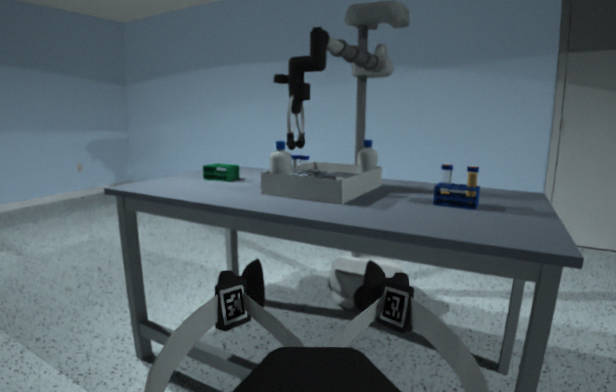

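>>> execute_actions(
  actions=[
    {"r1":{"joints":{"lift_m":0.985,"arm_m":0.516},"pace":"fast"}},
  ],
  cameras=["r1_wrist_camera"],
)

>>> execute_actions(
  actions=[
    {"r1":{"joints":{"gripper_m":0.012}}},
  ],
  cameras=[],
)

>>> execute_actions(
  actions=[
    {"r1":{"joints":{"lift_m":1.07},"pace":"fast"}},
  ],
  cameras=[],
)

>>> execute_actions(
  actions=[
    {"r1":{"base":{"strafe_m":-0.37},"joints":{"arm_m":0.495},"pace":"fast"}},
  ],
  cameras=["r1_wrist_camera"],
)

Scene clock: 51.30 s.
r1.base_odometry: x=+0.830 y=-0.013 heading=-0.940 (m, m, rad; r1's odometry frame)
r1.turned_by_wheels: +0.000 (rad since the last result)
r1.turned_by_imu: +0.000 (rad since the last result)
r1.base_tilt: forward=+0.3 right=+0.3 (deg)
r1.lidar_m: 0.28 0.30 0.45 4.38 2.30 1.73 1.66 1.73 2.47 4.32 0.44 0.30
r1.base_status: not commanded
r1.joint_positions: lift_m=+0.985 arm_m=+0.517 wrist_yaw_rad=+0.000 wrist_pitch_rad=+1.570 wrist_roll_rad=+1.569 gripper_m=+0.047
r1.joint_status: all done
r1.motor_effort: lift_m=+17(19) arm_m=-5(10) wrist_yaw_rad=-1(1) wrist_pitch_rad=+0(0) wrist_roll_rad=+1(1) gripper_m=-3(3) wheel_0=-1(1) wheel_1=-1(1) wheel_2=+1(1) (%)
r1.hand_pose: x=+0.6880 y=-0.0874 z=+0.8749 quat_wxyz=(+0.501, +0.500, +0.500, -0.499) (m; r1's base frame)
r1.wrist_depth_mm: 320 325 327 334 336 342 343 / 324 327 330 334 340 343 345 / 325 329 334 338 342 345 349 / 327 320 334 338 343 345 351 / 190 220 322 229 342 345 298 / 173 198 202 218 345 351 300 / 290 336 340 107 347 351 293
r2.base_odometry: x=-0.008 y=+0.566 heading=+0.801 (m, m, rad; r2's odometry frame)
r2.turned_by_wheels: +0.000 (rad since the last result)
r2.turned_by_imu: +0.000 (rad since the last result)
r2.base_tilt: forward=-0.9 right=+0.4 (deg)
r2.lidar_m: 1.13 1.49 4.29 1.36 0.96 0.90 0.93 1.25 3.06 3.89 4.01 1.08
r2.base_status: not commanded
r2.joint_positions: lift_m=+0.800 arm_m=-0.002 wrist_yaw_rad=+0.000 wrist_pitch_rad=+0.202 wrist_roll_rad=-0.020 gripper_m=+0.057
r2.joint_status: not commanded
r2.motor_effort: lift_m=+23(23) arm_m=-1(1) wrist_yaw_rad=+0(2) wrist_pitch_rad=-6(7) wrist_roll_rad=+1(2) gripper_m=-3(6) wheel_0=+0(0) wheel_1=+2(2) wheel_2=+0(0) (%)
r2.hand_pose: x=+0.4515 y=-0.0874 z=+0.9200 quat_wxyz=(+0.995, -0.010, +0.101, +0.001) (m; r2's base frame)
r2.wrist_depth_mm: - - - - - - - / - - - - - - - / - - - - - - - / - - 1255 1160 1255 1118 - / - - - - 891 809 788 / 1863 1863 198 - 192 1983 1708 / 1499 1464 1430 124 1576 1430 1499
pictures: r1_wrist_camera
camera_calibration (this result's frames):
r1_wrist_camera: T_world_to_cam=[[-0.997807, -0.0365103, 0.0552046, 0.620652], [-0.0335742, 0.998019, 0.0532075, 0.10863], [-0.0570379, 0.0512374, -0.997056, 1.14736], [0, 0, 0, 1]] pos_world=[0.688381, -0.144542, 1.10394]
Images, in order (width x height): r1_wrist_camera 616x392.

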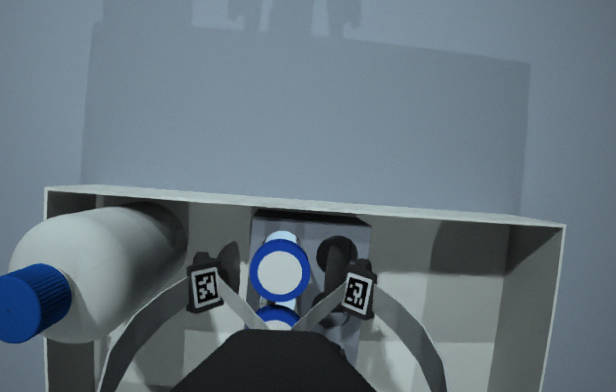

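Scene clock: 52.43 s.
r1.base_odometry: x=+0.830 y=-0.013 heading=-0.940 (m, m, rad; r1's odometry frame)
r1.turned_by_wheels: +0.000 (rad since the last result)
r1.turned_by_imu: +0.000 (rad since the last result)
r1.base_tilt: forward=+0.4 right=+0.2 (deg)
r1.lidar_m: 0.26 0.29 0.44 4.40 2.32 1.73 1.65 1.76 2.47 4.32 0.43 0.31
r1.base_status: not commanded
r1.joint_positions: lift_m=+0.985 arm_m=+0.517 wrist_yaw_rad=+0.000 wrist_pitch_rad=+1.570 wrist_roll_rad=+1.569 gripper_m=+0.012
r1.joint_status: all done
r1.motor_effort: lift_m=+17(17) arm_m=-5(5) wrist_yaw_rad=-2(1) wrist_pitch_rad=+0(0) wrist_roll_rad=+2(4) gripper_m=-13(13) wheel_0=-1(1) wheel_1=+0(1) wheel_2=+0(0) (%)
r1.hand_pose: x=+0.6880 y=-0.0874 z=+0.8749 quat_wxyz=(+0.501, +0.500, +0.500, -0.499) (m; r1's base frame)
r1.wrist_depth_mm: 320 325 329 332 336 340 343 / 324 327 330 334 338 343 345 / 327 330 332 338 342 345 349 / 325 320 334 338 343 347 351 / 190 219 324 222 343 347 298 / 173 195 208 213 191 349 301 / 290 336 338 107 347 349 294
r2.base_odometry: x=-0.008 y=+0.566 heading=+0.801 (m, m, rad; r2's odometry frame)
r2.turned_by_wheels: +0.000 (rad since the last result)
r2.turned_by_imu: +0.000 (rad since the last result)
r2.base_tilt: forward=-0.8 right=+0.4 (deg)
r2.lidar_m: 1.11 1.51 4.29 1.35 0.96 0.91 0.94 1.24 3.04 3.88 4.02 1.07
r2.base_status: not commanded
r2.joint_positions: lift_m=+0.800 arm_m=-0.002 wrist_yaw_rad=+0.000 wrist_pitch_rad=+0.202 wrist_roll_rad=-0.020 gripper_m=+0.057
r2.joint_status: not commanded
r2.motor_effort: lift_m=+23(23) arm_m=-1(1) wrist_yaw_rad=-3(2) wrist_pitch_rad=-7(7) wrist_roll_rad=+2(2) gripper_m=-4(3) wheel_0=+0(0) wheel_1=+2(2) wheel_2=+0(0) (%)
r2.hand_pose: x=+0.4515 y=-0.0874 z=+0.9200 quat_wxyz=(+0.995, -0.010, +0.101, +0.001) (m; r2's base frame)
r2.wrist_depth_mm: - - - - - - - / - - - - - - - / - - - - - - - / - - 1229 1160 1255 1118 - / - - - - 878 820 788 / 1921 1863 197 - 191 1921 1708 / 1499 1499 1430 124 1537 1430 1464
pictures: none
No camera images: the call's "cameras" was empty. Leave "cameras" out to get every camera's image.

Scene clock: 53.53 s.
r1.base_odometry: x=+0.830 y=-0.013 heading=-0.940 (m, m, rad; r1's odometry frame)
r1.turned_by_wheels: +0.000 (rad since the last result)
r1.turned_by_imu: +0.000 (rad since the last result)
r1.base_tilt: forward=+0.2 right=+0.3 (deg)
r1.lidar_m: 0.28 0.30 0.45 4.38 2.32 1.70 1.65 1.77 2.47 4.33 0.44 0.31
r1.base_status: not commanded
r1.joint_positions: lift_m=+1.070 arm_m=+0.517 wrist_yaw_rad=+0.000 wrist_pitch_rad=+1.570 wrist_roll_rad=+1.569 gripper_m=+0.012
r1.joint_status: all done
r1.motor_effort: lift_m=+21(23) arm_m=-5(4) wrist_yaw_rad=-1(2) wrist_pitch_rad=+0(0) wrist_roll_rad=+3(3) gripper_m=-13(13) wheel_0=-1(1) wheel_1=-1(1) wheel_2=+0(0) (%)
r1.hand_pose: x=+0.6880 y=-0.0874 z=+0.9596 quat_wxyz=(+0.501, +0.500, +0.500, -0.499) (m; r1's base frame)
r1.wrist_depth_mm: 402 404 413 415 421 424 430 / 404 407 413 418 424 430 433 / 407 413 415 421 427 433 436 / 410 387 418 421 427 433 439 / 413 273 362 221 427 433 442 / 415 283 207 212 191 439 445 / 418 421 427 107 436 427 449
r2.base_odometry: x=-0.008 y=+0.566 heading=+0.801 (m, m, rad; r2's odometry frame)
r2.turned_by_wheels: +0.000 (rad since the last result)
r2.turned_by_imu: +0.000 (rad since the last result)
r2.base_tilt: forward=-0.9 right=+0.3 (deg)
r2.lidar_m: 1.11 1.51 4.27 1.38 0.97 0.90 0.93 1.23 3.06 3.89 4.04 1.09
r2.base_status: not commanded
r2.joint_positions: lift_m=+0.800 arm_m=-0.002 wrist_yaw_rad=+0.000 wrist_pitch_rad=+0.202 wrist_roll_rad=-0.020 gripper_m=+0.057
r2.joint_status: not commanded
r2.motor_effort: lift_m=+23(23) arm_m=-1(1) wrist_yaw_rad=+1(1) wrist_pitch_rad=-7(7) wrist_roll_rad=+2(3) gripper_m=-4(3) wheel_0=+0(0) wheel_1=+1(2) wheel_2=+0(0) (%)
r2.hand_pose: x=+0.4515 y=-0.0874 z=+0.9200 quat_wxyz=(+0.995, -0.010, +0.101, +0.001) (m; r2's base frame)
r2.wrist_depth_mm: - - - - - - - / - - - - - - - / - - - - - - - / - - 1229 1160 1255 1118 - / - - - - 891 809 788 / 1863 1863 198 - 192 1921 1661 / 1499 1499 1430 124 1537 1430 1464
pictures: none
No camera images: the call's "cameras" was empty. Leave "cameras" out to get every camera's image.

Scene clock: 55.93 s.
r1.base_odometry: x=+0.532 y=-0.231 heading=-0.940 (m, m, rad; r1's odometry frame)
r1.turned_by_wheels: +0.000 (rad since the last result)
r1.turned_by_imu: -0.001 (rad since the last result)
r1.base_tilt: forward=+0.4 right=+0.2 (deg)
r1.lidar_m: 0.28 0.30 0.42 4.74 2.31 1.72 1.68 1.79 2.49 3.96 0.42 0.30
r1.base_status: done
r1.joint_positions: lift_m=+1.070 arm_m=+0.496 wrist_yaw_rad=+0.000 wrist_pitch_rad=+1.570 wrist_roll_rad=+1.569 gripper_m=+0.012
r1.joint_status: all done
r1.motor_effort: lift_m=+20(21) arm_m=-5(3) wrist_yaw_rad=-2(2) wrist_pitch_rad=+0(1) wrist_roll_rad=+1(2) gripper_m=-14(13) wheel_0=+0(8) wheel_1=+1(10) wheel_2=+0(1) (%)
r1.hand_pose: x=+0.6670 y=-0.0874 z=+0.9596 quat_wxyz=(+0.501, +0.500, +0.500, -0.499) (m; r1's base frame)
r1.wrist_depth_mm: 402 407 413 415 421 424 430 / 404 410 415 418 424 430 433 / 410 413 418 421 427 433 436 / 410 415 418 366 430 436 439 / 413 418 421 222 436 439 445 / 415 421 207 212 191 442 445 / 421 424 427 107 439 445 449
r2.base_odometry: x=-0.008 y=+0.566 heading=+0.801 (m, m, rad; r2's odometry frame)
r2.turned_by_wheels: +0.000 (rad since the last result)
r2.turned_by_imu: +0.000 (rad since the last result)
r2.base_tilt: forward=-0.9 right=+0.4 (deg)
r2.lidar_m: 1.12 1.51 4.28 1.37 0.97 0.91 0.95 1.25 3.04 3.87 4.01 1.08
r2.base_status: not commanded
r2.joint_positions: lift_m=+0.800 arm_m=-0.002 wrist_yaw_rad=+0.000 wrist_pitch_rad=+0.202 wrist_roll_rad=-0.020 gripper_m=+0.057
r2.joint_status: not commanded
r2.motor_effort: lift_m=+23(23) arm_m=-1(1) wrist_yaw_rad=+1(1) wrist_pitch_rad=-8(6) wrist_roll_rad=+1(1) gripper_m=-3(3) wheel_0=+0(0) wheel_1=+2(1) wheel_2=+0(0) (%)
r2.hand_pose: x=+0.4515 y=-0.0874 z=+0.9200 quat_wxyz=(+0.995, -0.010, +0.101, +0.001) (m; r2's base frame)
r2.wrist_depth_mm: - - - - - - - / - - - - - - - / - - - - - - - / - - 1229 1138 1281 1118 - / - - - - 891 809 798 / 1921 1808 198 - 191 1983 1756 / 1537 1499 1464 124 1537 1397 1464
pictures: r1_wrist_camera
camera_calibration (this result's frames):
r1_wrist_camera: T_world_to_cam=[[-0.99781, -0.0365189, 0.0551544, 0.595087], [-0.0335855, 0.998019, 0.0532058, 0.103426], [-0.0569882, 0.0512369, -0.997059, 1.23062], [0, 0, 0, 1]] pos_world=[0.667388, -0.144542, 1.18868]
Images, in order (width x height): r1_wrist_camera 616x392.

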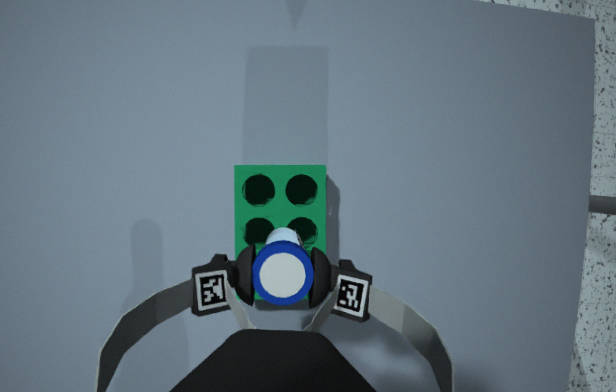

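>>> execute_actions(
  actions=[
    {"r1":{"base":{"strafe_m":-0.04},"joints":{"arm_m":0.48,"lift_m":1.035}}},
  ],
  cameras=["r1_wrist_camera"],
)

Scene clock: 57.47 s.
r1.base_odometry: x=+0.499 y=-0.255 heading=-0.940 (m, m, rad; r1's odometry frame)
r1.turned_by_wheels: +0.000 (rad since the last result)
r1.turned_by_imu: +0.000 (rad since the last result)
r1.base_tilt: forward=+0.3 right=+0.3 (deg)
r1.lidar_m: 0.27 0.29 0.41 4.80 2.32 1.73 1.68 1.77 2.47 3.91 0.43 0.28
r1.base_status: done
r1.joint_positions: lift_m=+1.035 arm_m=+0.481 wrist_yaw_rad=+0.000 wrist_pitch_rad=+1.570 wrist_roll_rad=+1.569 gripper_m=+0.012
r1.joint_status: all done
r1.motor_effort: lift_m=+17(19) arm_m=-5(6) wrist_yaw_rad=-2(2) wrist_pitch_rad=+1(0) wrist_roll_rad=+2(2) gripper_m=-13(13) wheel_0=-1(5) wheel_1=+0(6) wheel_2=+0(1) (%)
r1.hand_pose: x=+0.6520 y=-0.0874 z=+0.9249 quat_wxyz=(+0.501, +0.500, +0.500, -0.499) (m; r1's base frame)
r1.wrist_depth_mm: 368 373 377 382 387 394 397 / 373 375 379 384 389 394 399 / 373 377 382 387 392 397 402 / 377 382 384 392 394 399 404 / 379 382 359 222 399 402 407 / 382 384 207 212 191 407 410 / 382 389 392 107 402 410 413
r2.base_odometry: x=-0.008 y=+0.566 heading=+0.801 (m, m, rad; r2's odometry frame)
r2.turned_by_wheels: +0.000 (rad since the last result)
r2.turned_by_imu: +0.000 (rad since the last result)
r2.base_tilt: forward=-0.9 right=+0.3 (deg)
r2.lidar_m: 1.11 1.50 4.28 1.37 0.95 0.90 0.94 1.23 3.04 3.87 4.03 1.08
r2.base_status: not commanded
r2.joint_positions: lift_m=+0.800 arm_m=-0.002 wrist_yaw_rad=+0.000 wrist_pitch_rad=+0.202 wrist_roll_rad=-0.020 gripper_m=+0.057
r2.joint_status: not commanded
r2.motor_effort: lift_m=+24(23) arm_m=-1(1) wrist_yaw_rad=+0(0) wrist_pitch_rad=-8(7) wrist_roll_rad=+2(1) gripper_m=-4(4) wheel_0=+0(0) wheel_1=+2(2) wheel_2=+0(0) (%)
r2.hand_pose: x=+0.4515 y=-0.0874 z=+0.9200 quat_wxyz=(+0.995, -0.010, +0.101, +0.001) (m; r2's base frame)
r2.wrist_depth_mm: - - - - - - - / - - - - - - - / - - - - - - - / - - 1229 1160 1255 1118 - / - - - - 891 809 788 / 1921 1808 198 - 191 1983 1756 / 1499 1464 1430 124 1576 1397 1464
pictures: r1_wrist_camera
camera_calibration (this result's frames):
r1_wrist_camera: T_world_to_cam=[[-0.997809, -0.0365207, 0.0551609, 0.582021], [-0.033587, 0.998019, 0.053206, 0.10477], [-0.0569947, 0.0512368, -0.997059, 1.19516], [0, 0, 0, 1]] pos_world=[0.652382, -0.144542, 1.15397]
Images, in order (width x height): r1_wrist_camera 616x392.

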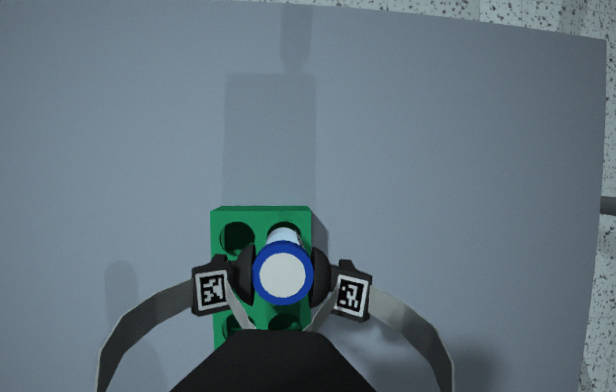

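>>> execute_actions(
  actions=[
    {"r1":{"joints":{"lift_m":0.98},"pace":"slow"}},
  ],
  cameras=[],
)

>>> execute_actions(
  actions=[
    {"r1":{"joints":{"gripper_m":0.047}}},
  ],
  cameras=["r1_wrist_camera"],
)

>>> execute_actions(
  actions=[
    {"r1":{"joints":{"lift_m":1.04},"pace":"fast"}},
  ],
  cameras=[],
)

>>> execute_actions(
  actions=[
    {"r1":{"base":{"strafe_m":0.449},"joints":{"arm_m":0.521},"pace":"fast"}},
  ],
  cameras=["r1_wrist_camera"],
)

Scene clock: 59.90 s.
r1.base_odometry: x=+0.499 y=-0.255 heading=-0.940 (m, m, rad; r1's odometry frame)
r1.turned_by_wheels: +0.000 (rad since the last result)
r1.turned_by_imu: +0.000 (rad since the last result)
r1.base_tilt: forward=+0.3 right=+0.3 (deg)
r1.lidar_m: 0.28 0.29 0.42 4.80 2.32 1.73 1.66 1.75 2.49 3.91 0.43 0.31
r1.base_status: not commanded
r1.joint_positions: lift_m=+0.980 arm_m=+0.481 wrist_yaw_rad=+0.000 wrist_pitch_rad=+1.570 wrist_roll_rad=+1.569 gripper_m=+0.012
r1.joint_status: all done
r1.motor_effort: lift_m=+16(17) arm_m=-5(5) wrist_yaw_rad=-2(2) wrist_pitch_rad=+0(0) wrist_roll_rad=+2(2) gripper_m=-12(12) wheel_0=-1(1) wheel_1=+0(0) wheel_2=+0(0) (%)
r1.hand_pose: x=+0.6520 y=-0.0874 z=+0.8699 quat_wxyz=(+0.501, +0.500, +0.500, -0.499) (m; r1's base frame)
r1.wrist_depth_mm: 317 319 324 327 330 336 338 / 317 322 325 330 334 336 340 / 320 324 329 332 336 342 343 / 324 327 330 334 338 343 347 / 325 329 273 221 342 345 349 / 327 330 207 212 193 347 351 / 330 334 334 107 347 351 355
r2.base_odometry: x=-0.008 y=+0.566 heading=+0.801 (m, m, rad; r2's odometry frame)
r2.turned_by_wheels: +0.000 (rad since the last result)
r2.turned_by_imu: +0.000 (rad since the last result)
r2.base_tilt: forward=-0.7 right=+0.3 (deg)
r2.lidar_m: 1.12 1.50 4.28 1.37 0.97 0.89 0.93 1.26 3.06 3.91 4.01 1.07
r2.base_status: not commanded
r2.joint_positions: lift_m=+0.800 arm_m=-0.002 wrist_yaw_rad=+0.000 wrist_pitch_rad=+0.202 wrist_roll_rad=-0.020 gripper_m=+0.057
r2.joint_status: not commanded
r2.motor_effort: lift_m=+24(23) arm_m=-1(1) wrist_yaw_rad=+0(0) wrist_pitch_rad=-7(8) wrist_roll_rad=+1(1) gripper_m=-3(3) wheel_0=-1(0) wheel_1=+2(1) wheel_2=+0(0) (%)
r2.hand_pose: x=+0.4515 y=-0.0874 z=+0.9200 quat_wxyz=(+0.995, -0.010, +0.101, +0.001) (m; r2's base frame)
r2.wrist_depth_mm: - - - - - - - / - - - - - - - / - - - - - - - / - - 1229 1138 1281 1118 - / - - - - 891 809 788 / 1921 1863 198 - 192 1921 1708 / 1537 1464 1397 124 1576 1430 1499
pictures: none
No camera images: the call's "cameras" was empty. Leave "cameras" out to get every camera's image.

Scene clock: 61.03 s.
r1.base_odometry: x=+0.499 y=-0.255 heading=-0.940 (m, m, rad; r1's odometry frame)
r1.turned_by_wheels: +0.000 (rad since the last result)
r1.turned_by_imu: +0.000 (rad since the last result)
r1.base_tilt: forward=+0.4 right=+0.5 (deg)
r1.lidar_m: 0.27 0.31 0.43 4.80 2.31 1.72 1.67 1.78 2.51 3.92 0.42 0.31
r1.base_status: not commanded
r1.joint_positions: lift_m=+0.980 arm_m=+0.481 wrist_yaw_rad=+0.000 wrist_pitch_rad=+1.570 wrist_roll_rad=+1.569 gripper_m=+0.047
r1.joint_status: all done
r1.motor_effort: lift_m=+16(16) arm_m=-5(5) wrist_yaw_rad=-2(1) wrist_pitch_rad=+0(0) wrist_roll_rad=+4(2) gripper_m=-3(13) wheel_0=-1(1) wheel_1=+0(0) wheel_2=+0(0) (%)
r1.hand_pose: x=+0.6520 y=-0.0874 z=+0.8699 quat_wxyz=(+0.501, +0.500, +0.500, -0.499) (m; r1's base frame)
r1.wrist_depth_mm: 315 320 324 329 330 336 340 / 319 324 327 330 334 338 340 / 320 324 329 332 336 340 343 / 322 327 329 336 340 343 345 / 324 327 273 228 342 345 349 / 329 330 202 216 342 349 353 / 330 332 336 107 345 351 355
r2.base_odometry: x=-0.008 y=+0.566 heading=+0.801 (m, m, rad; r2's odometry frame)
r2.turned_by_wheels: +0.000 (rad since the last result)
r2.turned_by_imu: +0.000 (rad since the last result)
r2.base_tilt: forward=-0.7 right=+0.3 (deg)
r2.lidar_m: 1.14 1.51 4.30 1.35 0.96 0.90 0.93 1.25 3.08 3.89 4.02 1.07
r2.base_status: not commanded
r2.joint_positions: lift_m=+0.800 arm_m=-0.002 wrist_yaw_rad=+0.000 wrist_pitch_rad=+0.202 wrist_roll_rad=-0.020 gripper_m=+0.057
r2.joint_status: not commanded
r2.motor_effort: lift_m=+24(23) arm_m=-1(1) wrist_yaw_rad=-1(1) wrist_pitch_rad=-7(8) wrist_roll_rad=+2(1) gripper_m=-4(4) wheel_0=+0(0) wheel_1=+2(2) wheel_2=+0(0) (%)
r2.hand_pose: x=+0.4515 y=-0.0874 z=+0.9200 quat_wxyz=(+0.995, -0.010, +0.101, +0.001) (m; r2's base frame)
r2.wrist_depth_mm: - - - - - - - / - - - - - - - / - - - - - - - / - - 1255 1138 1255 1138 - / - - - - 891 809 788 / 1921 1863 198 - 191 1983 1708 / 1499 1464 1464 124 1537 1430 1464
pictures: r1_wrist_camera
camera_calibration (this result's frames):
r1_wrist_camera: T_world_to_cam=[[-0.997809, -0.0365206, 0.0551743, 0.585034], [-0.0335862, 0.998019, 0.0532065, 0.107694], [-0.0570081, 0.0512368, -0.997058, 1.14035], [0, 0, 0, 1]] pos_world=[0.652378, -0.144542, 1.09898]
Images, in order (width x height): r1_wrist_camera 616x392.

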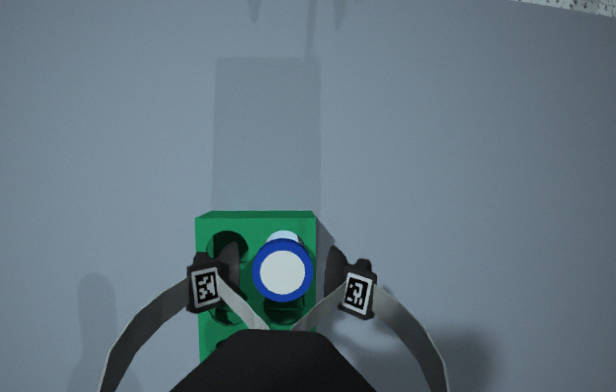

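Scene clock: 62.00 s.
r1.base_odometry: x=+0.499 y=-0.255 heading=-0.940 (m, m, rad; r1's odometry frame)
r1.turned_by_wheels: +0.000 (rad since the last result)
r1.turned_by_imu: +0.000 (rad since the last result)
r1.base_tilt: forward=+0.3 right=+0.3 (deg)
r1.lidar_m: 0.27 0.31 0.39 4.79 2.31 1.72 1.66 1.76 2.50 3.93 0.43 0.31
r1.base_status: not commanded
r1.joint_positions: lift_m=+1.040 arm_m=+0.481 wrist_yaw_rad=+0.000 wrist_pitch_rad=+1.570 wrist_roll_rad=+1.569 gripper_m=+0.047
r1.joint_status: all done
r1.motor_effort: lift_m=+21(23) arm_m=-4(5) wrist_yaw_rad=-1(3) wrist_pitch_rad=+0(0) wrist_roll_rad=+3(3) gripper_m=-4(5) wheel_0=-1(1) wheel_1=+0(0) wheel_2=+1(0) (%)
r1.hand_pose: x=+0.6520 y=-0.0874 z=+0.9296 quat_wxyz=(+0.501, +0.500, +0.500, -0.499) (m; r1's base frame)
r1.wrist_depth_mm: 375 377 382 387 392 397 402 / 375 379 384 387 397 399 402 / 377 384 387 392 397 402 407 / 382 384 389 394 399 404 410 / 384 387 334 286 402 407 413 / 387 389 202 338 404 410 415 / 389 392 397 107 407 415 418
r2.base_odometry: x=-0.008 y=+0.566 heading=+0.801 (m, m, rad; r2's odometry frame)
r2.turned_by_wheels: +0.000 (rad since the last result)
r2.turned_by_imu: +0.000 (rad since the last result)
r2.base_tilt: forward=-0.8 right=+0.3 (deg)
r2.lidar_m: 1.12 1.49 4.28 1.34 0.97 0.91 0.94 1.24 3.05 3.91 4.02 1.07
r2.base_status: not commanded
r2.joint_positions: lift_m=+0.800 arm_m=-0.002 wrist_yaw_rad=+0.000 wrist_pitch_rad=+0.202 wrist_roll_rad=-0.020 gripper_m=+0.057
r2.joint_status: not commanded
r2.motor_effort: lift_m=+23(23) arm_m=-1(1) wrist_yaw_rad=-1(1) wrist_pitch_rad=-6(7) wrist_roll_rad=+3(2) gripper_m=-4(4) wheel_0=+0(0) wheel_1=+2(2) wheel_2=+0(0) (%)
r2.hand_pose: x=+0.4515 y=-0.0874 z=+0.9200 quat_wxyz=(+0.995, -0.010, +0.101, +0.001) (m; r2's base frame)
r2.wrist_depth_mm: - - - - - - - / - - - - - - - / - - - - - - - / - - 1229 1138 1255 1098 - / - - - - 878 809 788 / 1921 1863 198 - 192 1983 1708 / 1499 1464 1464 124 1537 1430 1499
pictures: none
No camera images: the call's "cameras" was empty. Leave "cameras" out to get every camera's image.

Scene clock: 64.60 s.
r1.base_odometry: x=+0.862 y=+0.010 heading=-0.940 (m, m, rad; r1's odometry frame)
r1.turned_by_wheels: +0.000 (rad since the last result)
r1.turned_by_imu: +0.001 (rad since the last result)
r1.base_tilt: forward=+0.3 right=+0.2 (deg)
r1.lidar_m: 0.29 0.31 0.44 4.37 2.29 1.72 1.65 1.75 2.47 4.36 0.43 0.32
r1.base_status: done
r1.joint_positions: lift_m=+1.040 arm_m=+0.520 wrist_yaw_rad=+0.000 wrist_pitch_rad=+1.570 wrist_roll_rad=+1.569 gripper_m=+0.047
r1.joint_status: all done
r1.motor_effort: lift_m=+20(21) arm_m=+5(2) wrist_yaw_rad=-2(2) wrist_pitch_rad=+1(0) wrist_roll_rad=+5(2) gripper_m=-1(2) wheel_0=+2(10) wheel_1=-1(9) wheel_2=+1(1) (%)
r1.hand_pose: x=+0.6913 y=-0.0874 z=+0.9296 quat_wxyz=(+0.501, +0.500, +0.500, -0.499) (m; r1's base frame)
r1.wrist_depth_mm: 373 377 382 387 392 394 399 / 375 379 384 389 392 397 402 / 379 382 387 389 397 402 404 / 377 243 387 332 397 399 410 / 384 329 389 277 399 399 413 / 387 357 202 336 402 404 415 / 389 375 394 107 404 407 418
r2.base_odometry: x=-0.008 y=+0.566 heading=+0.801 (m, m, rad; r2's odometry frame)
r2.turned_by_wheels: +0.000 (rad since the last result)
r2.turned_by_imu: +0.000 (rad since the last result)
r2.base_tilt: forward=-0.9 right=+0.4 (deg)
r2.lidar_m: 1.12 1.50 4.29 1.36 0.94 0.90 0.93 1.24 3.05 3.90 4.02 1.08
r2.base_status: not commanded
r2.joint_positions: lift_m=+0.800 arm_m=-0.002 wrist_yaw_rad=+0.000 wrist_pitch_rad=+0.202 wrist_roll_rad=-0.020 gripper_m=+0.057
r2.joint_status: not commanded
r2.motor_effort: lift_m=+23(23) arm_m=-1(1) wrist_yaw_rad=+0(2) wrist_pitch_rad=-7(7) wrist_roll_rad=+1(0) gripper_m=-4(3) wheel_0=+0(0) wheel_1=+2(2) wheel_2=+0(0) (%)
r2.hand_pose: x=+0.4515 y=-0.0874 z=+0.9200 quat_wxyz=(+0.995, -0.010, +0.101, +0.001) (m; r2's base frame)
r2.wrist_depth_mm: - - - - - - - / - - - - - - - / - - - - - - - / - - 1229 1160 1255 1138 - / - - - - 891 809 778 / 1921 1863 198 - 192 1983 1708 / 1537 1464 1430 124 1537 1430 1464
pictures: r1_wrist_camera
camera_calibration (this result's frames):
r1_wrist_camera: T_world_to_cam=[[-0.997812, -0.0365713, 0.055088, 0.62104], [-0.0336416, 0.998017, 0.0532036, 0.105878], [-0.0569244, 0.0512339, -0.997063, 1.20206], [0, 0, 0, 1]] pos_world=[0.691669, -0.144542, 1.15869]
Images, in order (width x height): r1_wrist_camera 616x392.

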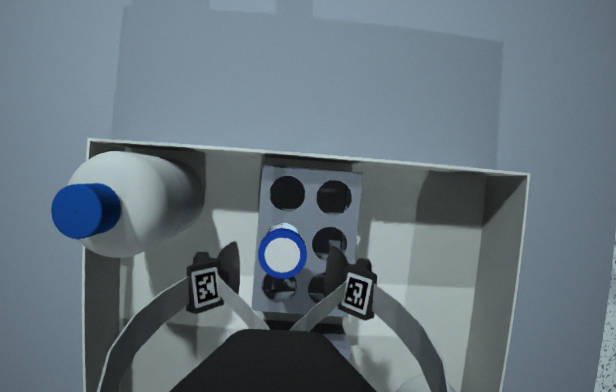

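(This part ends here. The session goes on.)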